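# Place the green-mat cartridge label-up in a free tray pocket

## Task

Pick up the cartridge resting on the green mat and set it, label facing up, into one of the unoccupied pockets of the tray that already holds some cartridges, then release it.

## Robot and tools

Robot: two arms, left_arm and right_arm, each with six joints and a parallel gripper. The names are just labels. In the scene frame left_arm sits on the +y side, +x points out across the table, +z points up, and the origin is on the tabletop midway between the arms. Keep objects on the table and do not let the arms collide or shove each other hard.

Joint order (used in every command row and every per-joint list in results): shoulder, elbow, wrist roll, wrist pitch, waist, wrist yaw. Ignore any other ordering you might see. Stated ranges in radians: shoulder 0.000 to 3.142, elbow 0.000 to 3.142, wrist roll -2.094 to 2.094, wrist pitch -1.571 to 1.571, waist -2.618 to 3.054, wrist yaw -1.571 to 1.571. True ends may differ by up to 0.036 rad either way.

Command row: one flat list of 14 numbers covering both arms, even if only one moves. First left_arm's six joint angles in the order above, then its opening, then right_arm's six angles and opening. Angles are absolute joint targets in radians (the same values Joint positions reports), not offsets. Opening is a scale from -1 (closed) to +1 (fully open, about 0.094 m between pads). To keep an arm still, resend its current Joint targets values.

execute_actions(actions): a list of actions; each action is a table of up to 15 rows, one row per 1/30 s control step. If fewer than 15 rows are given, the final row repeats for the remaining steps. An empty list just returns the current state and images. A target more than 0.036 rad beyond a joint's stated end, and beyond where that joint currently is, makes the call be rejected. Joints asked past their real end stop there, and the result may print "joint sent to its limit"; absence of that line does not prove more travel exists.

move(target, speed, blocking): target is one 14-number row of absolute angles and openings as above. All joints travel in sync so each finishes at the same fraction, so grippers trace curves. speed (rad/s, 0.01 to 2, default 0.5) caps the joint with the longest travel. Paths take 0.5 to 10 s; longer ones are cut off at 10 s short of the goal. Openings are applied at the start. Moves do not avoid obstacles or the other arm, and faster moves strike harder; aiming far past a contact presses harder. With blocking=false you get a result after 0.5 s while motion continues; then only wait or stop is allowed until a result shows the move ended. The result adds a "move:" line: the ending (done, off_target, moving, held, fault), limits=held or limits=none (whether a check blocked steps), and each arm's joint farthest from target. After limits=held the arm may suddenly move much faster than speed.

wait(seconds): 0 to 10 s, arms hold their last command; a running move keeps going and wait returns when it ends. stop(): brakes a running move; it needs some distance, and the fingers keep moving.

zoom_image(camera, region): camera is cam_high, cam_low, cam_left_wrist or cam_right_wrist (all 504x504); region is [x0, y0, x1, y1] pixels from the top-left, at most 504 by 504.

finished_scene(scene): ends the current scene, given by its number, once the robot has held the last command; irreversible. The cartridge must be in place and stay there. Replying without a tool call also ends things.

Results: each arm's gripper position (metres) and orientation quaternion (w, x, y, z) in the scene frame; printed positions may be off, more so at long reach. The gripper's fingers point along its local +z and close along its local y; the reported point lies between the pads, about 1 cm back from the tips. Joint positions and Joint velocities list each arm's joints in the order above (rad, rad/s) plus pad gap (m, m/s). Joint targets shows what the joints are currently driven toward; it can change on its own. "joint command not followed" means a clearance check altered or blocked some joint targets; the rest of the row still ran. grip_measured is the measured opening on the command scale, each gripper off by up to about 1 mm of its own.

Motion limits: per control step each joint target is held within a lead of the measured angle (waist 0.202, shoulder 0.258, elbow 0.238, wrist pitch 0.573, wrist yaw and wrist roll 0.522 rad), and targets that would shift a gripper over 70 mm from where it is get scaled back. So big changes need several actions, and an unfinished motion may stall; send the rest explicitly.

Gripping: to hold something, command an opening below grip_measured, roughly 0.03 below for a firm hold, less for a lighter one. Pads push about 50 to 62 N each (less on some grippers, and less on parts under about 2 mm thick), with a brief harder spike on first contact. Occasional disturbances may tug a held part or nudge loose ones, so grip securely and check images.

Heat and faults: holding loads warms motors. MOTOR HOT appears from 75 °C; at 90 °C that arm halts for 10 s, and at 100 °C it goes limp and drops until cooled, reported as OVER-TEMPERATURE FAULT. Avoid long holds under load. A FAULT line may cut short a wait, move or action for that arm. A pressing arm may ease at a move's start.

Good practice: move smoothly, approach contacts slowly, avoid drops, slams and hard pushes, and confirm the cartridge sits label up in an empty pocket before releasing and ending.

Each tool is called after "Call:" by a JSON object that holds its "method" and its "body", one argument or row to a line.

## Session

Call:
{"method": "execute_actions", "body": {
  "actions": []
}}

Scene clock: 0.00 s.
left_arm: end_effector_position=(+0.0952, +0.5363, +0.2555) grip_measured=+1.000 end_effector_quat_wxyz=(-0.508, +0.701, -0.493, +0.091) | right_arm: end_effector_position=(+0.6111, -0.0288, +0.2528) grip_measured=+1.000 end_effector_quat_wxyz=(-0.440, +0.766, -0.457, +0.109)
Joint names: [shoulder, elbow, wrist roll, wrist pitch, waist, wrist yaw]
Joint positions: left_arm=[ 1.052  0.996 -0.343 -0.845  1.916  0.933  0.094] | right_arm=[ 2.244  2.319 -1.619 -0.781  0.154 -0.432  0.094]
Joint velocities: left_arm=[-0.007 -0.027  0.007  0.007 -0.002  0.022  0.   ] | right_arm=[-0.007  0.002 -0.11   0.037  0.002 -0.081  0.   ]
Joint targets: left_arm=[1.046 1.004 -0.337 -0.845 1.916 0.943] | right_arm=[2.229 2.330 -1.615 -0.783 0.154 -0.440]

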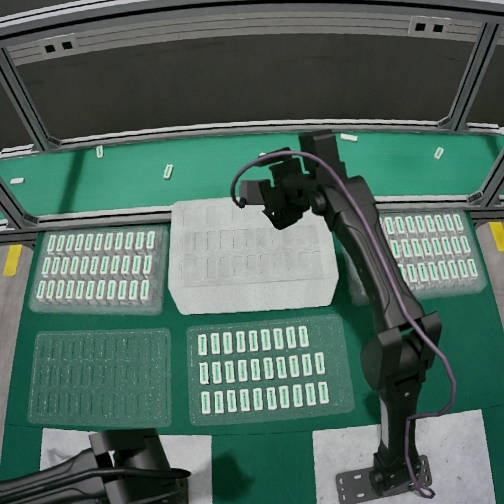

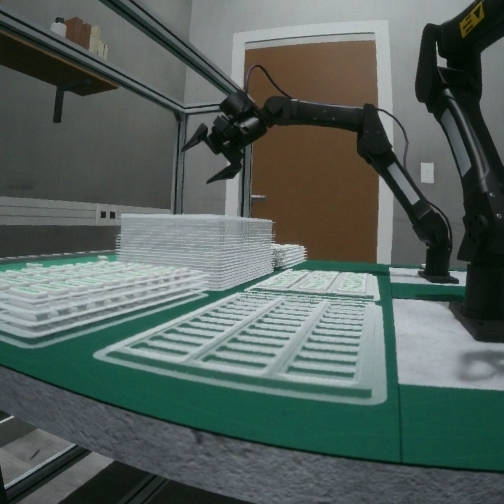

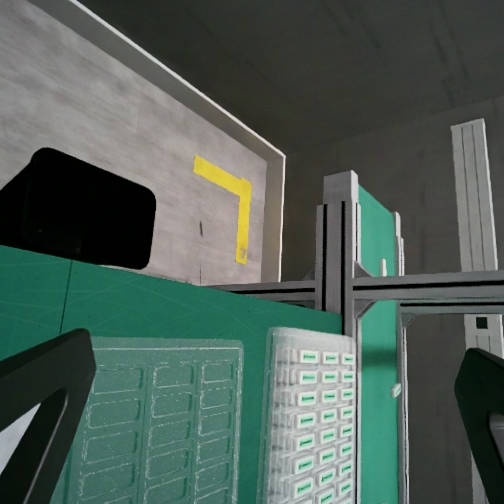

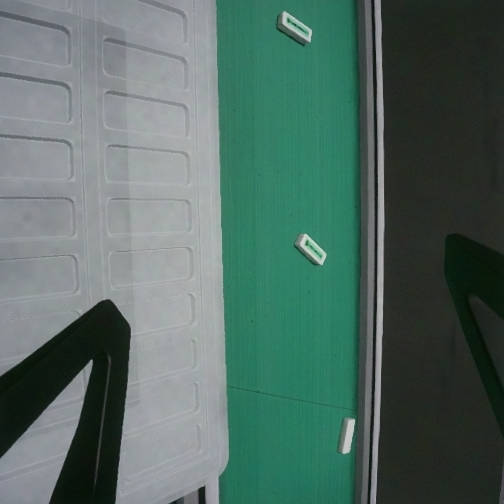

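Call:
{"method": "move", "body": {
  "target": [1.046,1.004,-0.337,-0.845,1.916,0.943,1,1.65,1.5,-0.3,-1.4,-0.3,0,0.2],
  "speed": 1
}}

Scene clock: 4.03 s.
left_arm: end_effector_position=(+0.0949, +0.5364, +0.2552) grip_measured=+1.000 end_effector_quat_wxyz=(-0.507, +0.701, -0.493, +0.090) | right_arm: end_effector_position=(+0.3468, -0.3080, +0.1528) grip_measured=+0.201 end_effector_quat_wxyz=(+0.014, -0.052, +0.999, +0.000)
Joint names: [shoulder, elbow, wrist roll, wrist pitch, waist, wrist yaw]
Joint positions: left_arm=[ 1.052  0.996 -0.343 -0.845  1.916  0.93   0.094] | right_arm=[ 1.678  1.517 -0.307 -1.384 -0.296 -0.007  0.056]
Joint velocities: left_arm=[ 0.007  0.017 -0.007 -0.007 -0.032  0.007  0.   ] | right_arm=[-0.007 -0.002 -0.007  0.051 -0.002  0.037  0.001]
Joint targets: left_arm=[1.046 1.004 -0.337 -0.845 1.916 0.943] | right_arm=[1.650 1.500 -0.300 -1.400 -0.300 -0.000]
move: off_target (right_arm); limits=none; left_arm: farthest joint: the wrist yaw, 0.013 radians from its target (0.010 radians at the start); right_arm: farthest joint: the shoulder, 0.028 radians from its target (0.594 radians at the start)

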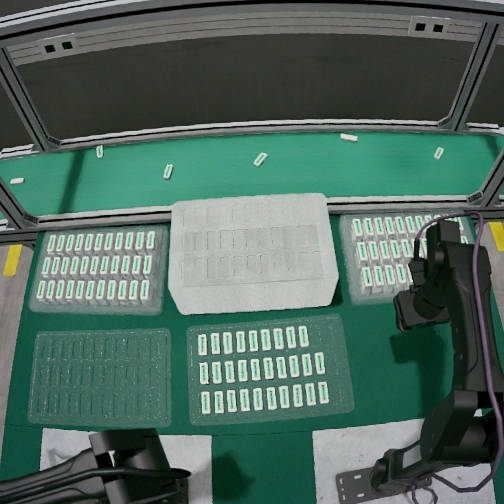

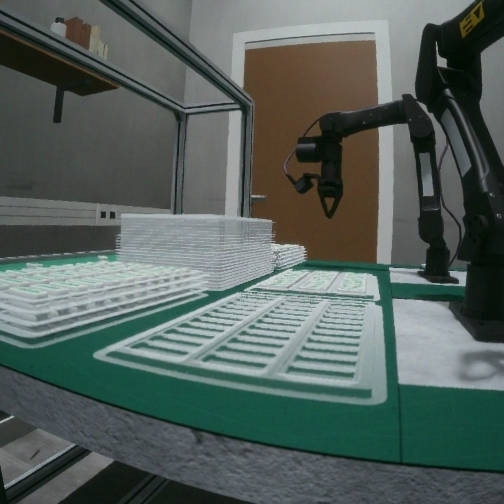

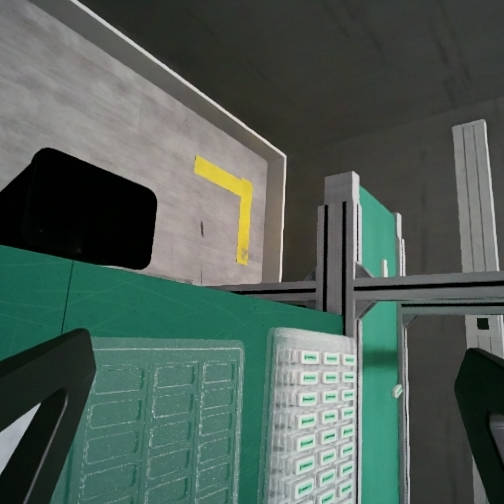

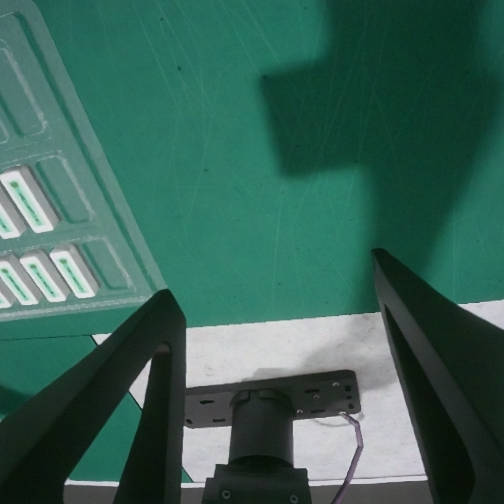

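Call:
{"method": "move", "body": {
  "target": [1.046,1.004,-0.337,-0.845,1.916,0.943,1,1.65,1.5,-0.3,-1.1,-0.9,0,0.2],
  "speed": 1
}}

Scene clock: 7.53 s.
left_arm: end_effector_position=(+0.0946, +0.5365, +0.2550) grip_measured=+1.000 end_effector_quat_wxyz=(-0.507, +0.702, -0.492, +0.090) | right_arm: end_effector_position=(+0.3023, -0.5167, +0.1631) grip_measured=+0.201 end_effector_quat_wxyz=(+0.122, +0.248, +0.958, -0.078)
Joint names: [shoulder, elbow, wrist roll, wrist pitch, waist, wrist yaw]
Joint positions: left_arm=[ 1.052  0.996 -0.343 -0.845  1.916  0.928  0.094] | right_arm=[ 1.678  1.517 -0.306 -1.12  -0.903  0.002  0.056]
Joint velocities: left_arm=[-0.002  0.012 -0.022  0.007 -0.007 -0.051  0.   ] | right_arm=[ 0.007 -0.007  0.051  0.037 -0.007  0.022  0.001]
Joint targets: left_arm=[1.046 1.004 -0.337 -0.845 1.916 0.943] | right_arm=[1.650 1.500 -0.300 -1.100 -0.900 0.000]
move: off_target (right_arm); limits=none; left_arm: farthest joint: the wrist yaw, 0.015 radians from its target (0.013 radians at the start); right_arm: farthest joint: the shoulder, 0.028 radians from its target (0.028 radians at the start)

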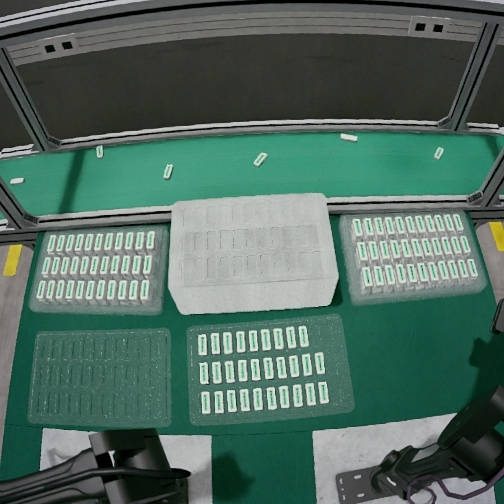

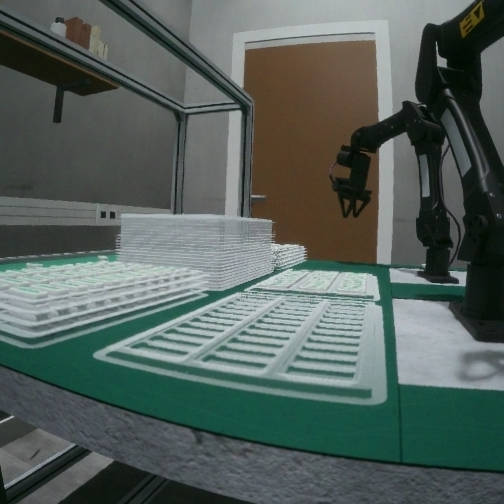

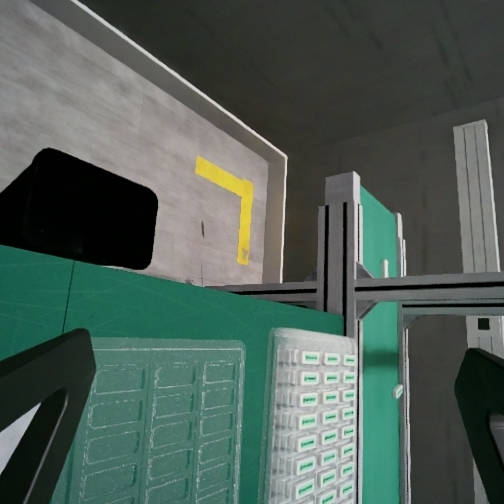

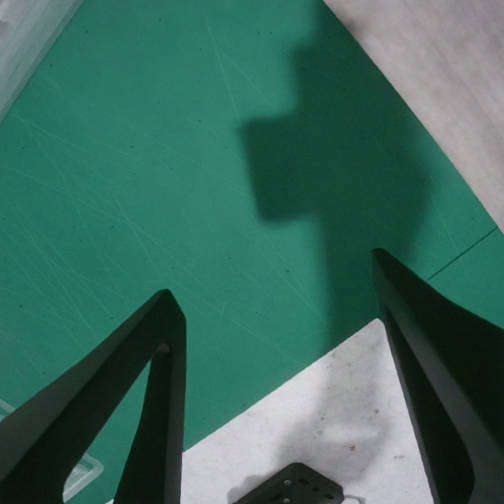

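Call:
{"method": "move", "body": {
  "target": [1.3,1.2,0,-1.4,0.3,0,0.2,1.65,1.5,-0.3,-1.1,-0.9,0,0.2],
  "speed": 1.2
}}

Scene clock: 11.63 s.
left_arm: end_effector_position=(+0.2492, +0.3212, +0.1552) grip_measured=+0.201 end_effector_quat_wxyz=(+0.034, -0.158, +0.987, +0.002) | right_arm: end_effector_position=(+0.3024, -0.5167, +0.1631) grip_measured=+0.201 end_effector_quat_wxyz=(+0.122, +0.248, +0.958, -0.078)
Joint names: [shoulder, elbow, wrist roll, wrist pitch, waist, wrist yaw]
Joint positions: left_arm=[ 1.29   1.172 -0.007 -1.386  0.307  0.007  0.056] | right_arm=[ 1.678  1.517 -0.306 -1.119 -0.903  0.002  0.056]
Joint velocities: left_arm=[-0.002  0.002 -0.037 -0.022 -0.012 -0.022  0.001] | right_arm=[-0.012  0.002 -0.081  0.007 -0.002 -0.081  0.   ]
Joint targets: left_arm=[1.300 1.200 -0.000 -1.400 0.300 -0.000] | right_arm=[1.650 1.500 -0.300 -1.100 -0.900 -0.000]
move: off_target (left_arm, right_arm); limits=none; left_arm: farthest joint: the elbow, 0.028 radians from its target (0.204 radians at the start); right_arm: farthest joint: the shoulder, 0.028 radians from its target (0.028 radians at the start)

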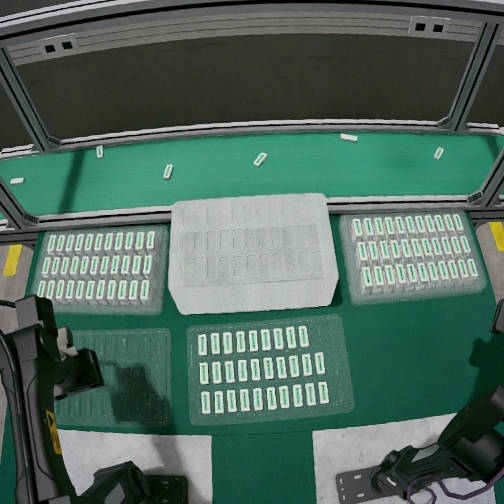

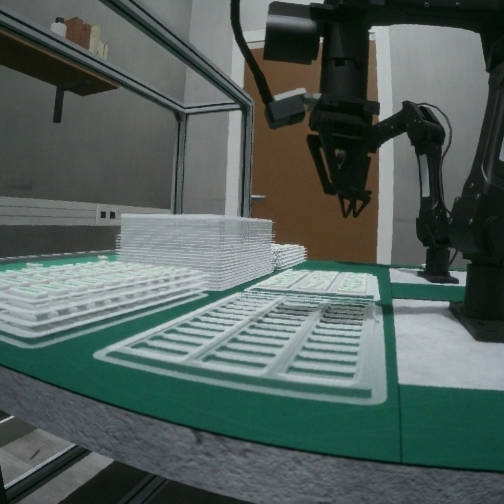

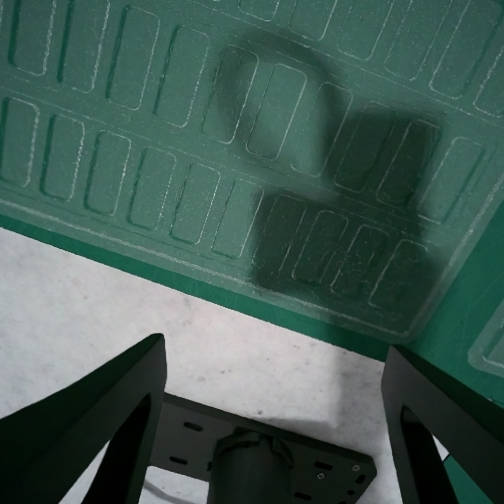

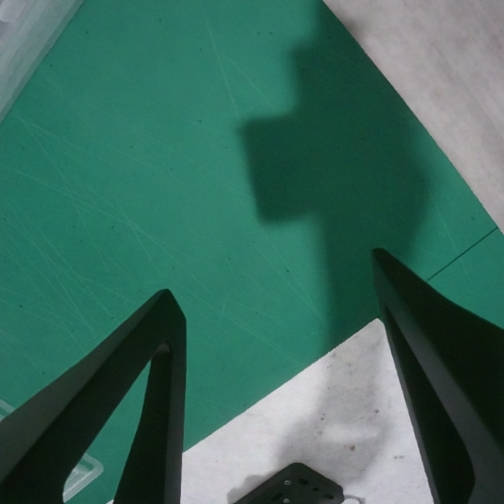

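Call:
{"method": "zoom_image", "body": {
  "camera": "cam_high",
  "region": [150,180,504,504]
}}

Call:
{"method": "zoom_image", "body": {
  "camera": "cam_low",
  "region": [200,200,504,340]
}}

Region (150, 180, 504, 504) of cam_high's 504x504 image, scaled by 1.424, with more detail than that image has; it fills the top 461 rows of this view, and the rest is white.

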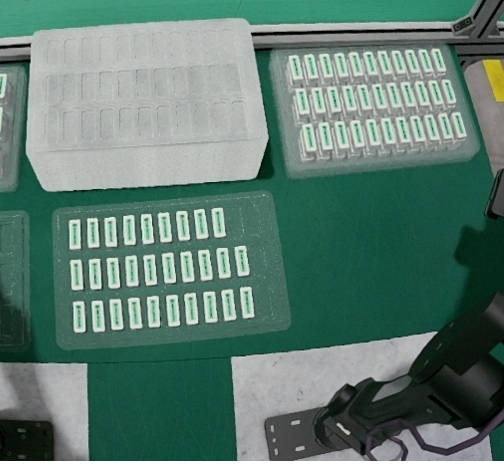

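Region (200, 200, 504, 340) of cam_low's 504x504 image, scaled by 1.658, with more detail than that image has; it fills the top 232 rows of this view, and the rest is white.

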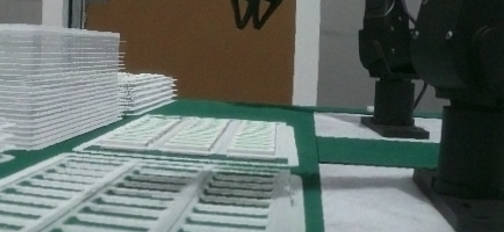

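Call:
{"method": "move", "body": {
  "target": [1.3,1.2,0,-1.2,-1.2,0,0.2,1.4,1.3,0,-1.3,-1.7,0,0.2],
  "speed": 1.2
}}

Scene clock: 18.30 s.
left_arm: end_effector_position=(+0.1412, +0.0190, +0.1616) grip_measured=+0.201 end_effector_quat_wxyz=(+0.097, +0.554, +0.824, -0.068) | right_arm: end_effector_position=(+0.0391, -0.5243, +0.1681) grip_measured=+0.201 end_effector_quat_wxyz=(+0.061, +0.713, +0.696, -0.064)
Joint names: [shoulder, elbow, wrist roll, wrist pitch, waist, wrist yaw]
Joint positions: left_arm=[ 1.29   1.172 -0.006 -1.216 -1.193  0.004  0.056] | right_arm=[ 1.428  1.318 -0.007 -1.284 -1.693  0.     0.056]
Joint velocities: left_arm=[ 0.002 -0.002 -0.037 -0.037 -0.017  0.037 -0.001] | right_arm=[-0.012 -0.012  0.007 -0.066  0.002 -0.095 -0.001]
Joint targets: left_arm=[1.300 1.200 -0.000 -1.200 -1.200 0.000] | right_arm=[1.400 1.300 0.000 -1.300 -1.700 0.000]
move: off_target (left_arm, right_arm); limits=none; left_arm: farthest joint: the elbow, 0.028 radians from its target (0.028 radians at the start); right_arm: farthest joint: the shoulder, 0.028 radians from its target (0.278 radians at the start)

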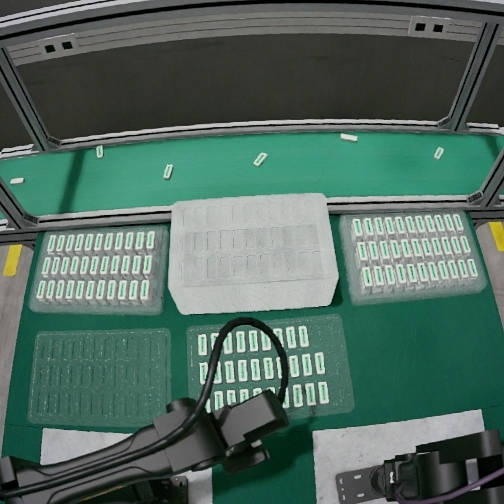

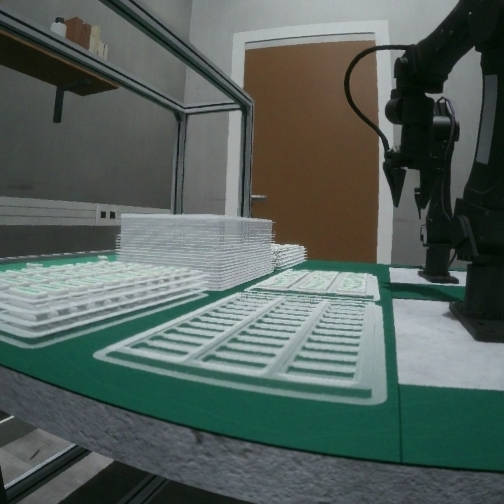

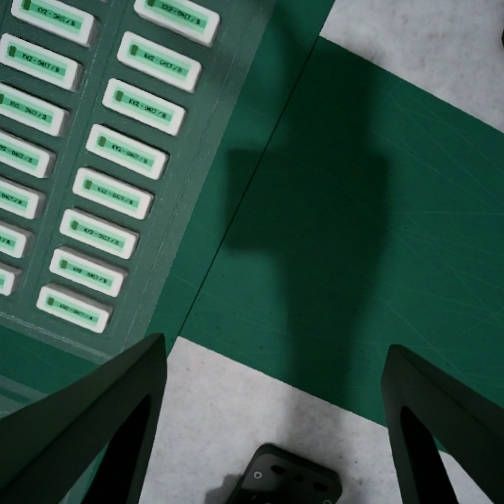

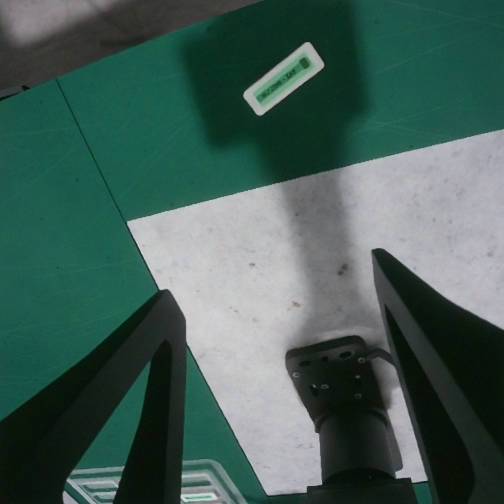

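Call:
{"method": "move", "body": {
  "target": [1.3,1.2,0,-1.2,0,0,0.2,1.6,1.12,1.0,-1.08,-1.7,0,0.2],
  "speed": 1
}}

Scene clock: 23.13 s.
left_arm: end_effector_position=(+0.3019, +0.2566, +0.1618) grip_measured=+0.201 end_effector_quat_wxyz=(+0.120, -0.002, +0.993, +0.001) | right_arm: end_effector_position=(+0.0390, -0.5249, +0.0803) grip_measured=+0.201 end_effector_quat_wxyz=(+0.010, +0.963, +0.270, -0.003)
Joint names: [shoulder, elbow, wrist roll, wrist pitch, waist, wrist yaw]
Joint positions: left_arm=[ 1.29   1.172 -0.006 -1.213 -0.007 -0.002  0.056] | right_arm=[ 1.592  1.136  0.993 -1.095 -1.693  0.     0.056]
Joint velocities: left_arm=[-0.022 -0.022  0.051  0.007 -0.027  0.051  0.   ] | right_arm=[-0.022 -0.007 -0.007 -0.007  0.012 -0.022  0.   ]
Joint targets: left_arm=[1.300 1.200 -0.000 -1.200 0.000 -0.000] | right_arm=[1.600 1.120 1.000 -1.080 -1.700 0.000]
move: off_target (left_arm); limits=none; left_arm: farthest joint: the elbow, 0.028 radians from its target (0.028 radians at the start); right_arm: farthest joint: the elbow, 0.016 radians from its target (0.198 radians at the start)

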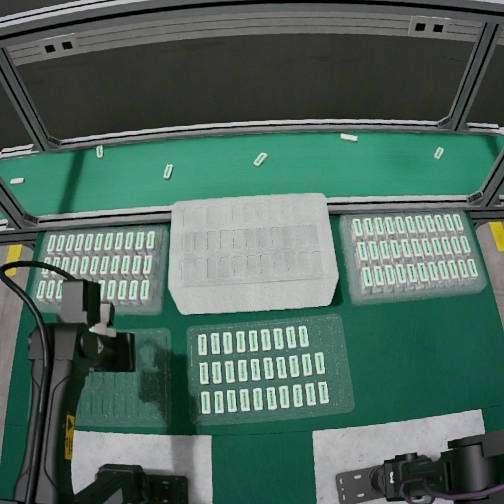

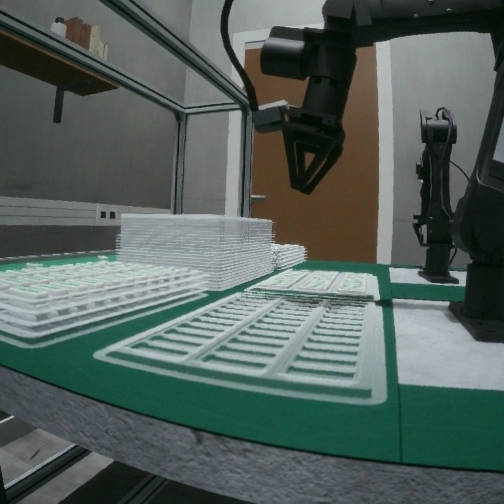

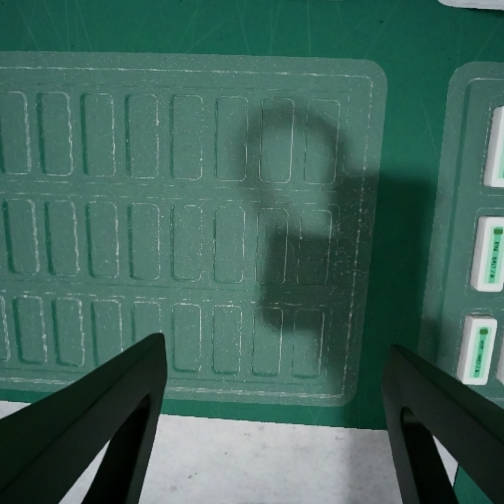

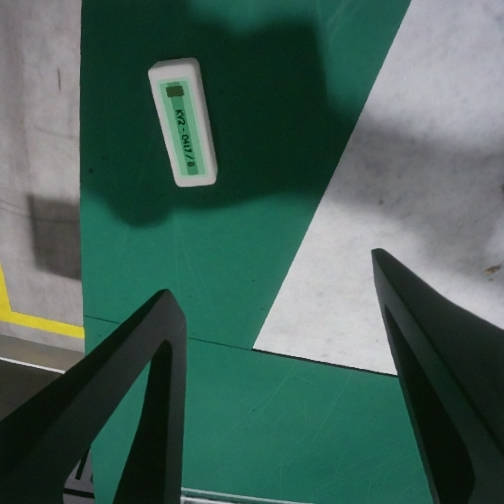

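Call:
{"method": "move", "body": {
  "target": [1.3,1.2,0,-1.2,0,0,0.2,1.74,1.10,1.04,-0.92,-1.65,0,0.2],
  "speed": 0.4
}}

Scene clock: 27.93 s.
left_arm: end_effector_position=(+0.3019, +0.2566, +0.1618) grip_measured=+0.201 end_effector_quat_wxyz=(+0.120, -0.002, +0.993, +0.001) | right_arm: end_effector_position=(+0.0490, -0.5492, +0.0368) grip_measured=+0.201 end_effector_quat_wxyz=(+0.007, +0.963, +0.268, -0.002)
Joint names: [shoulder, elbow, wrist roll, wrist pitch, waist, wrist yaw]
Joint positions: left_arm=[ 1.29   1.172 -0.006 -1.213 -0.007 -0.002  0.056] | right_arm=[ 1.736  1.115  1.034 -0.935 -1.658  0.     0.056]
Joint velocities: left_arm=[-0.002  0.007 -0.007  0.007 -0.022 -0.022  0.   ] | right_arm=[ 0.002 -0.007  0.037 -0.037  0.007  0.022 -0.001]
Joint targets: left_arm=[1.300 1.200 0.000 -1.200 0.000 -0.000] | right_arm=[1.740 1.100 1.040 -0.920 -1.650 0.000]
move: off_target (left_arm); limits=none; left_arm: farthest joint: the elbow, 0.028 radians from its target (0.028 radians at the start); right_arm: farthest joint: the elbow, 0.015 radians from its target (0.036 radians at the start)

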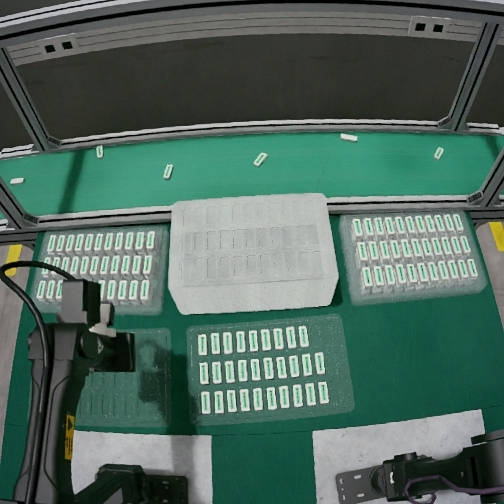

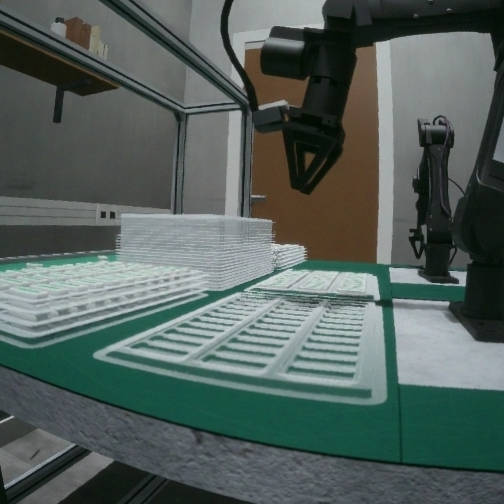

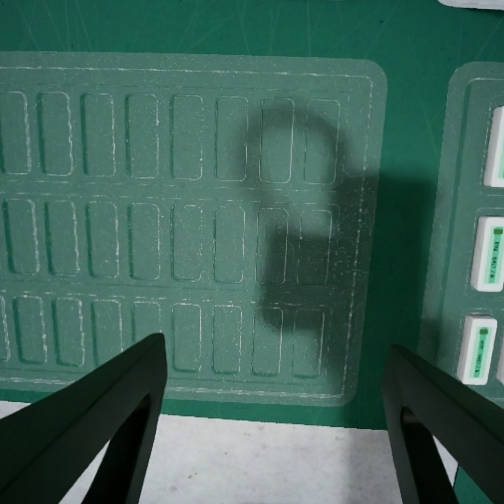

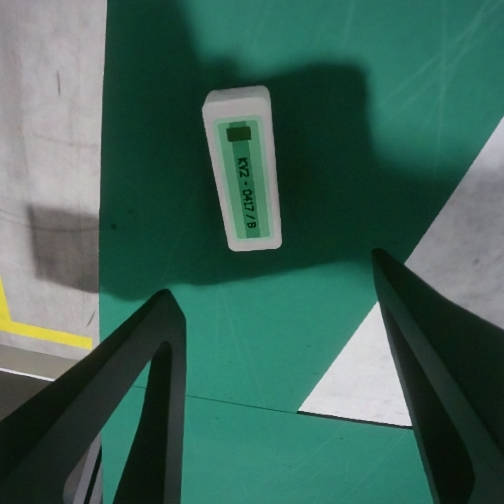

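Call:
{"method": "move", "body": {
  "target": [1.3,1.2,0,-1.2,0,0,0.2,1.79,1.10,1.0,-0.87,-1.708,0,0.2],
  "speed": 0.2
}}

Scene clock: 30.97 s.
left_arm: end_effector_position=(+0.3019, +0.2566, +0.1618) grip_measured=+0.201 end_effector_quat_wxyz=(+0.120, -0.002, +0.993, +0.001) | right_arm: end_effector_position=(+0.0359, -0.5573, +0.0239) grip_measured=+0.201 end_effector_quat_wxyz=(+0.009, +0.966, +0.260, -0.003)
Joint names: [shoulder, elbow, wrist roll, wrist pitch, waist, wrist yaw]
Joint positions: left_arm=[ 1.29   1.172 -0.006 -1.213 -0.007 -0.002  0.056] | right_arm=[ 1.782  1.115  1.007 -0.886 -1.701 -0.     0.056]
Joint velocities: left_arm=[ 0.012 -0.007  0.022  0.11   0.012  0.051 -0.001] | right_arm=[-0.012 -0.002 -0.022 -0.007 -0.002 -0.051 -0.   ]
Joint targets: left_arm=[1.300 1.200 0.000 -1.200 0.000 0.000] | right_arm=[1.790 1.100 1.000 -0.870 -1.708 -0.000]
move: off_target (left_arm); limits=none; left_arm: farthest joint: the elbow, 0.028 radians from its target (0.028 radians at the start); right_arm: farthest joint: the wrist pitch, 0.016 radians from its target (0.065 radians at the start)

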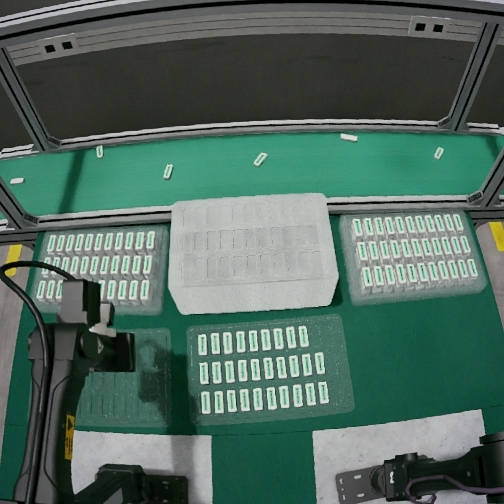

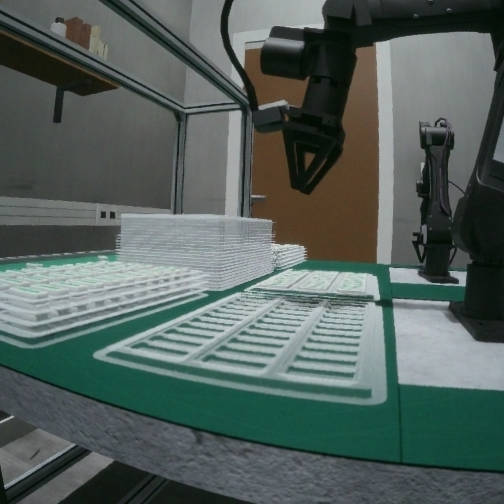

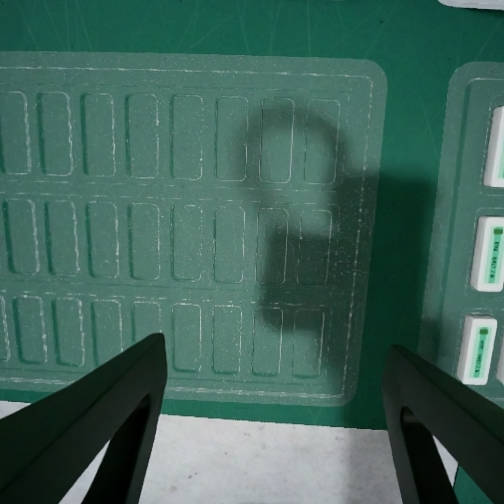

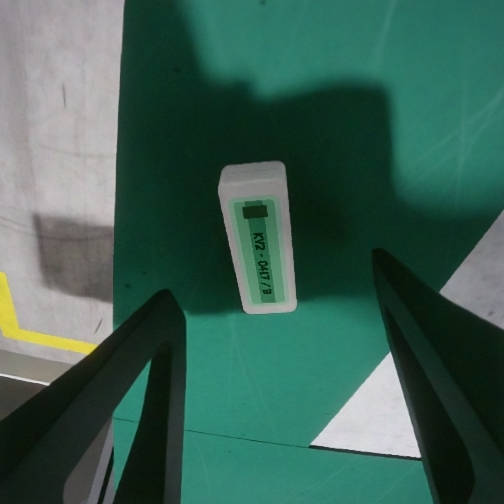

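Call:
{"method": "move", "body": {
  "target": [1.3,1.2,0,-1.2,0,0,0.2,1.825,1.095,1.0,-0.83,-1.715,0,0.2],
  "speed": 0.1
}}

Scene clock: 33.93 s.
left_arm: end_effector_position=(+0.3019, +0.2566, +0.1618) grip_measured=+0.201 end_effector_quat_wxyz=(+0.120, -0.002, +0.993, +0.001) | right_arm: end_effector_position=(+0.0339, -0.5640, +0.0144) grip_measured=+0.201 end_effector_quat_wxyz=(+0.012, +0.966, +0.258, -0.004)
Joint names: [shoulder, elbow, wrist roll, wrist pitch, waist, wrist yaw]
Joint positions: left_arm=[ 1.29   1.172 -0.006 -1.213 -0.007 -0.002  0.056] | right_arm=[ 1.815  1.115  1.006 -0.845 -1.706 -0.     0.056]
Joint velocities: left_arm=[-0.012 -0.017 -0.037  0.022  0.002 -0.022  0.   ] | right_arm=[-0.002 -0.017 -0.022  0.051  0.002 -0.095 -0.001]
Joint targets: left_arm=[1.300 1.200 -0.000 -1.200 -0.000 0.000] | right_arm=[1.825 1.095 1.000 -0.830 -1.715 0.000]
move: off_target (left_arm); limits=none; left_arm: farthest joint: the elbow, 0.028 radians from its target (0.028 radians at the start); right_arm: farthest joint: the elbow, 0.020 radians from its target (0.020 radians at the start)

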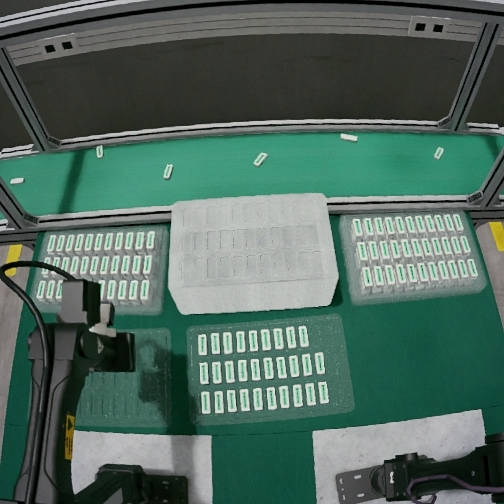

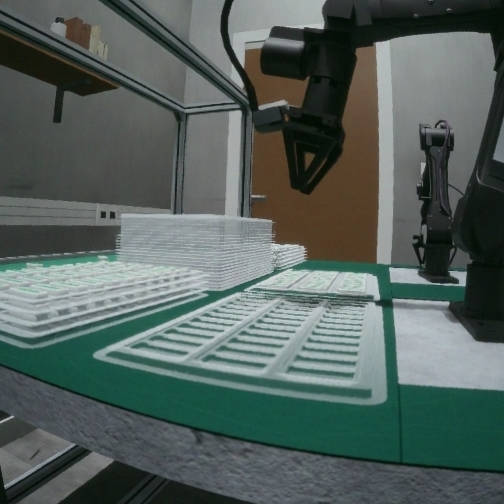

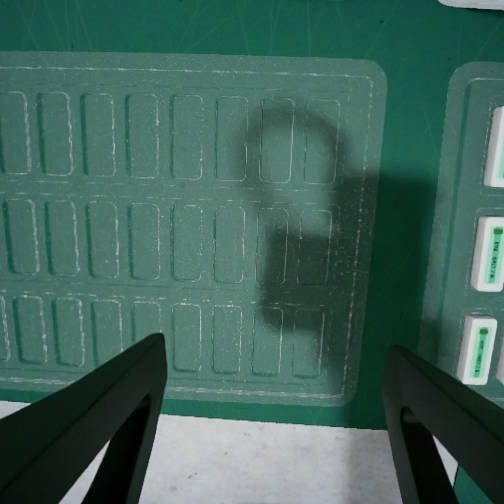

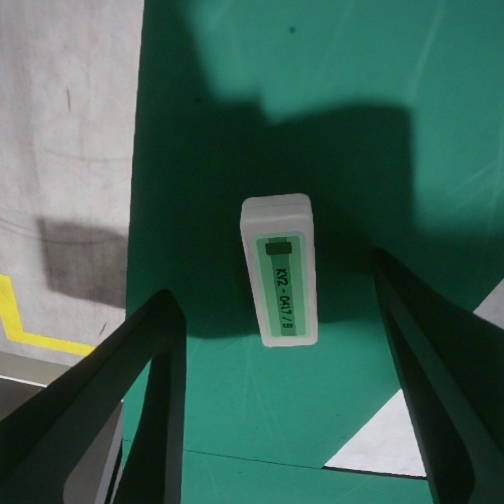

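Call:
{"method": "move", "body": {
  "target": [1.3,1.2,0,-1.2,0,0,0.2,1.825,1.075,1.0,-0.81,-1.715,0,0.2],
  "speed": 0.1
}}

Call:
{"method": "move", "body": {
  "target": [1.3,1.2,0,-1.2,0,0,0.2,1.825,1.075,1.0,-0.81,-1.715,0,-0.71]
}}

Scene clock: 37.03 s.
left_arm: end_effector_position=(+0.3019, +0.2566, +0.1618) grip_measured=+0.201 end_effector_quat_wxyz=(+0.120, -0.002, +0.993, +0.001) | right_arm: end_effector_position=(+0.0339, -0.5643, +0.0119) grip_measured=+0.201 end_effector_quat_wxyz=(+0.015, +0.966, +0.258, -0.005)
Joint names: [shoulder, elbow, wrist roll, wrist pitch, waist, wrist yaw]
Joint positions: left_arm=[ 1.29   1.172 -0.006 -1.213 -0.007 -0.002  0.056] | right_arm=[ 1.815  1.104  1.006 -0.827 -1.706 -0.     0.056]
Joint velocities: left_arm=[ 0.007 -0.012  0.066 -0.037 -0.017  0.022  0.001] | right_arm=[-0.012 -0.017 -0.051  0.022 -0.007  0.007 -0.   ]
Joint targets: left_arm=[1.300 1.200 0.000 -1.200 -0.000 -0.000] | right_arm=[1.825 1.075 1.000 -0.810 -1.715 0.000]
move: off_target (left_arm, right_arm); limits=none; left_arm: farthest joint: the elbow, 0.028 radians from its target (0.028 radians at the start); right_arm: farthest joint: the elbow, 0.029 radians from its target (0.040 radians at the start)

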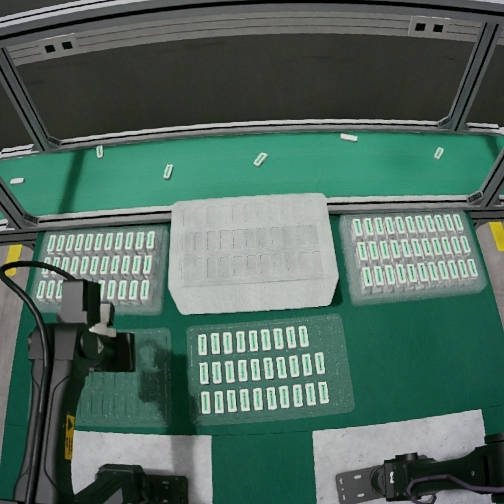

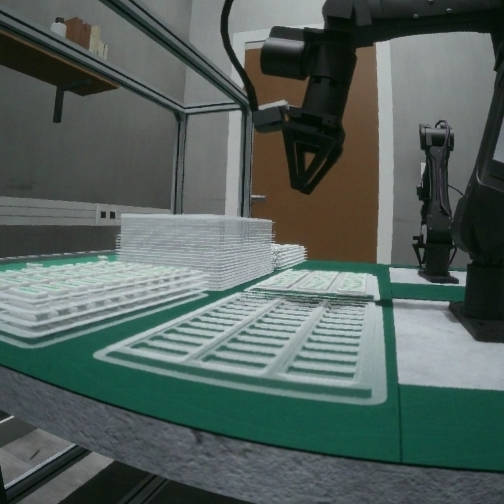

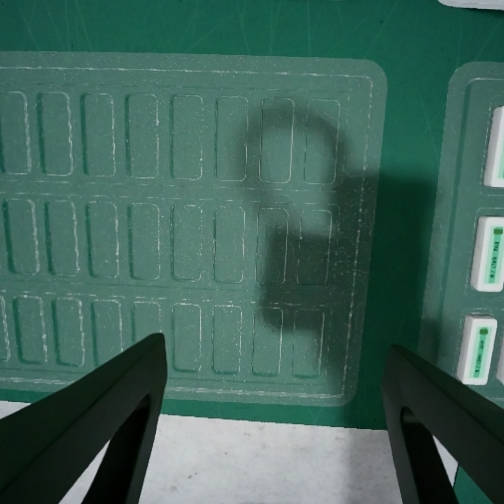

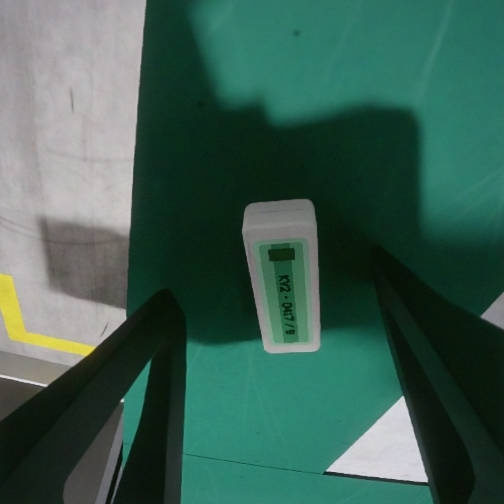

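Scene clock: 37.80 s.
left_arm: end_effector_position=(+0.3019, +0.2566, +0.1618) grip_measured=+0.201 end_effector_quat_wxyz=(+0.120, -0.002, +0.993, +0.001) | right_arm: end_effector_position=(+0.0334, -0.5647, +0.0119) grip_measured=-0.678 end_effector_quat_wxyz=(+0.016, +0.966, +0.258, -0.006)
Joint names: [shoulder, elbow, wrist roll, wrist pitch, waist, wrist yaw]
Joint positions: left_arm=[ 1.29   1.172 -0.006 -1.213 -0.007 -0.002  0.056] | right_arm=[ 1.815  1.104  1.006 -0.826 -1.706  0.003  0.015]
Joint velocities: left_arm=[-0.002  0.002 -0.022 -0.007 -0.002  0.051 -0.   ] | right_arm=[ 0.002 -0.017  0.037 -0.066 -0.022 -0.022 -0.001]
Joint targets: left_arm=[1.300 1.200 -0.000 -1.200 0.000 0.000] | right_arm=[1.825 1.075 1.000 -0.810 -1.715 -0.000]
move: off_target (left_arm, right_arm); limits=none; left_arm: farthest joint: the elbow, 0.028 radians from its target (0.028 radians at the start); right_arm: farthest joint: the elbow, 0.029 radians from its target (0.029 radians at the start)

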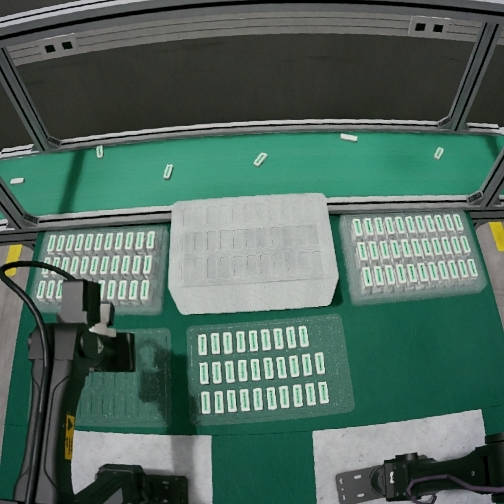

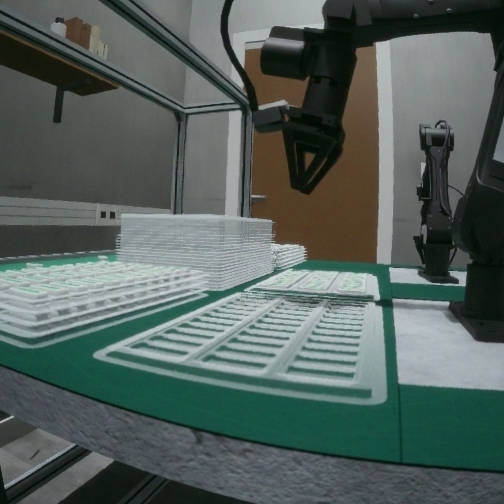

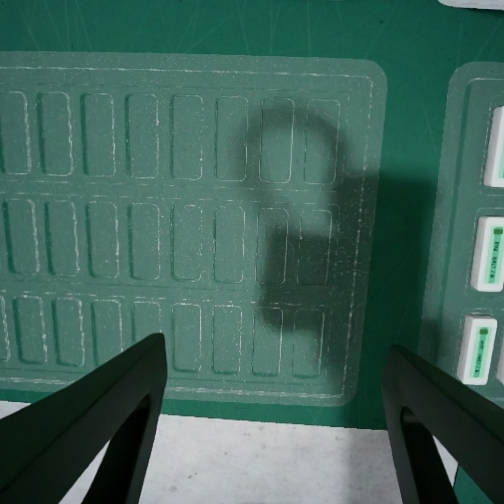

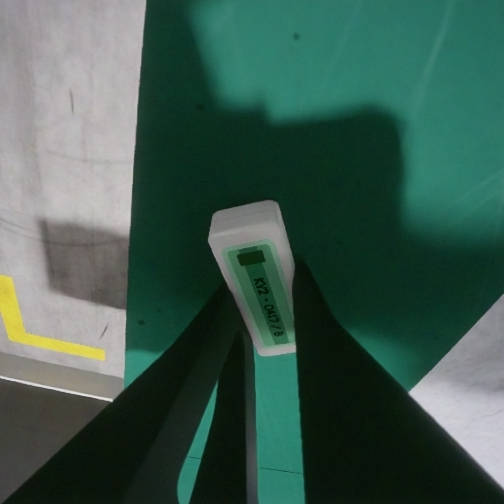

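Call:
{"method": "move", "body": {
  "target": [1.3,1.2,0,-1.2,0,0,0.2,1.68,1.2,1.0,-1.1,-1.715,0,-0.71],
  "speed": 0.4
}}

Call:
{"method": "move", "body": {
  "target": [1.3,1.2,0,-1.2,0,0,0.2,1.62,1.08,0.24,-1.02,0.22,0,-0.71],
  "speed": 0.9
}}

Scene clock: 44.60 s.
left_arm: end_effector_position=(+0.3019, +0.2566, +0.1618) grip_measured=+0.201 end_effector_quat_wxyz=(+0.120, -0.002, +0.993, +0.001) | right_arm: end_effector_position=(+0.0348, -0.5323, +0.0578) grip_measured=-0.678 end_effector_quat_wxyz=(-0.023, +0.966, +0.258, +0.006)
Joint names: [shoulder, elbow, wrist roll, wrist pitch, waist, wrist yaw]
Joint positions: left_arm=[ 1.29   1.172 -0.006 -1.213 -0.007 -0.002  0.056] | right_arm=[ 1.705  1.166  1.006 -1.079 -1.706  0.003  0.015]
Joint velocities: left_arm=[-0.012 -0.002  0.037  0.022 -0.002  0.022  0.   ] | right_arm=[ 0.017  0.002  0.007  0.007  0.007  0.022 -0.   ]
Joint targets: left_arm=[1.300 1.200 -0.000 -1.200 -0.000 -0.000] | right_arm=[1.680 1.200 1.000 -1.100 -1.715 0.000]
move: off_target (left_arm, right_arm); limits=none; left_arm: farthest joint: the elbow, 0.028 radians from its target (0.028 radians at the start); right_arm: farthest joint: the elbow, 0.034 radians from its target (0.096 radians at the start)

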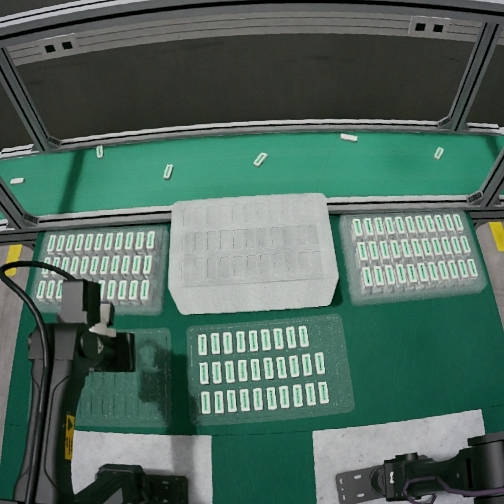

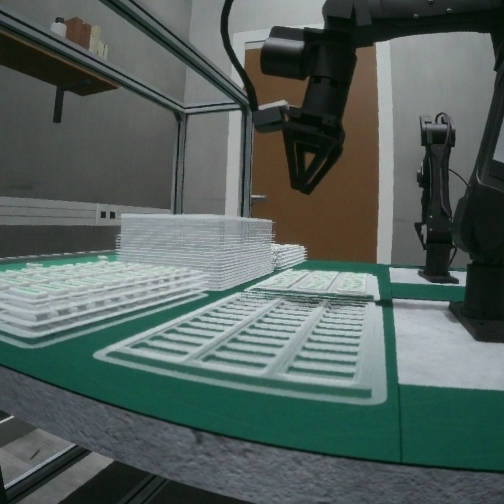

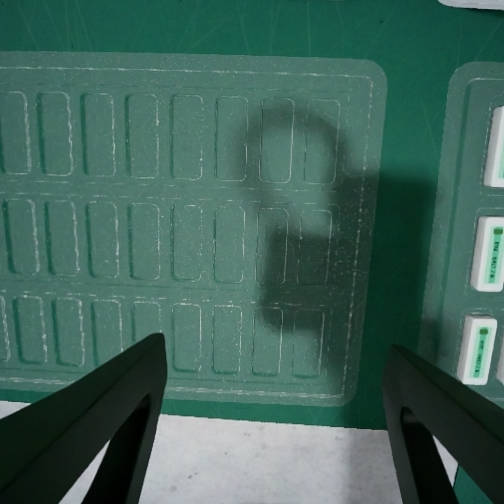

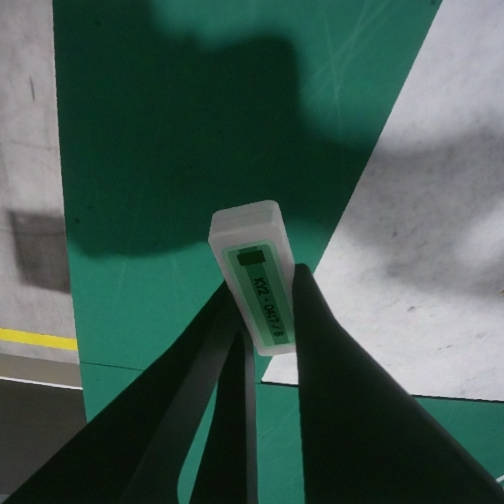

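Scene clock: 47.50 s.
left_arm: end_effector_position=(+0.3019, +0.2566, +0.1618) grip_measured=+0.201 end_effector_quat_wxyz=(+0.120, -0.002, +0.993, +0.001) | right_arm: end_effector_position=(+0.3092, -0.1618, +0.0561) grip_measured=-0.677 end_effector_quat_wxyz=(-0.009, -0.032, +0.999, -0.000)
Joint names: [shoulder, elbow, wrist roll, wrist pitch, waist, wrist yaw]
Joint positions: left_arm=[ 1.29   1.172 -0.006 -1.213 -0.007 -0.002  0.056] | right_arm=[ 1.65   1.099  0.247 -1.037  0.22  -0.004  0.015]
Joint velocities: left_arm=[ 0.027  0.007 -0.007 -0.022 -0.002  0.022  0.001] | right_arm=[ 0.022 -0.007  0.007 -0.007 -0.007 -0.022 -0.   ]
Joint targets: left_arm=[1.300 1.200 -0.000 -1.200 -0.000 -0.000] | right_arm=[1.620 1.080 0.240 -1.020 0.220 0.000]
move: off_target (left_arm, right_arm); limits=none; left_arm: farthest joint: the elbow, 0.028 radians from its target (0.028 radians at the start); right_arm: farthest joint: the shoulder, 0.030 radians from its target (0.085 radians at the start)

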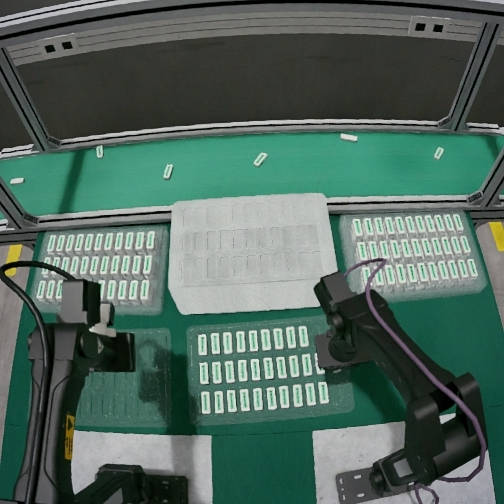

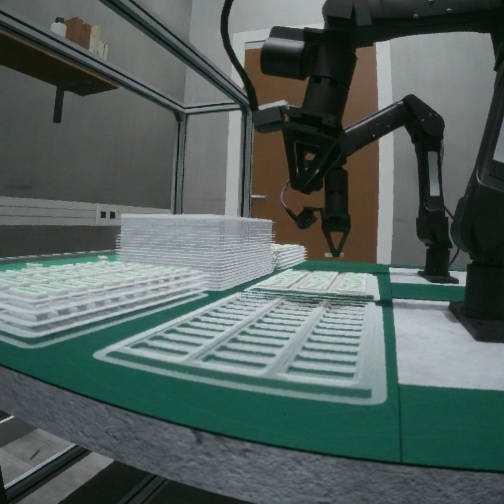

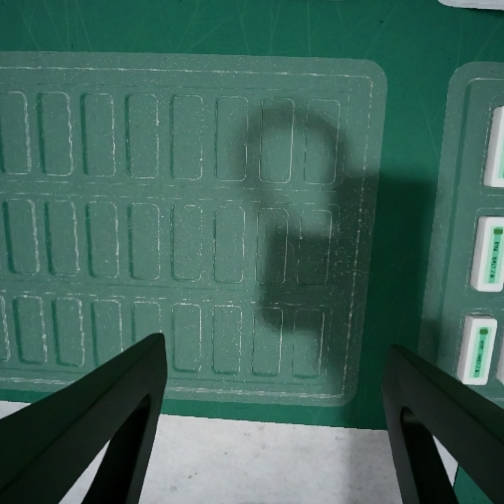

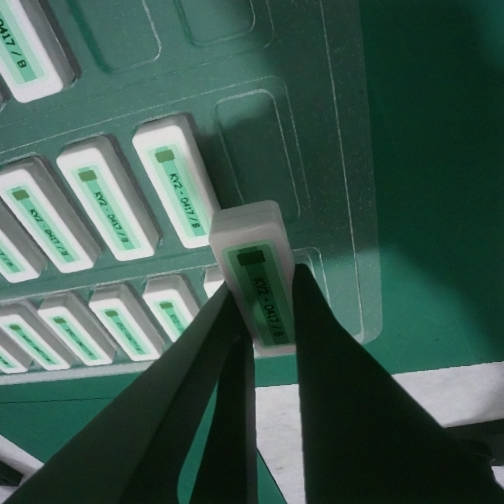

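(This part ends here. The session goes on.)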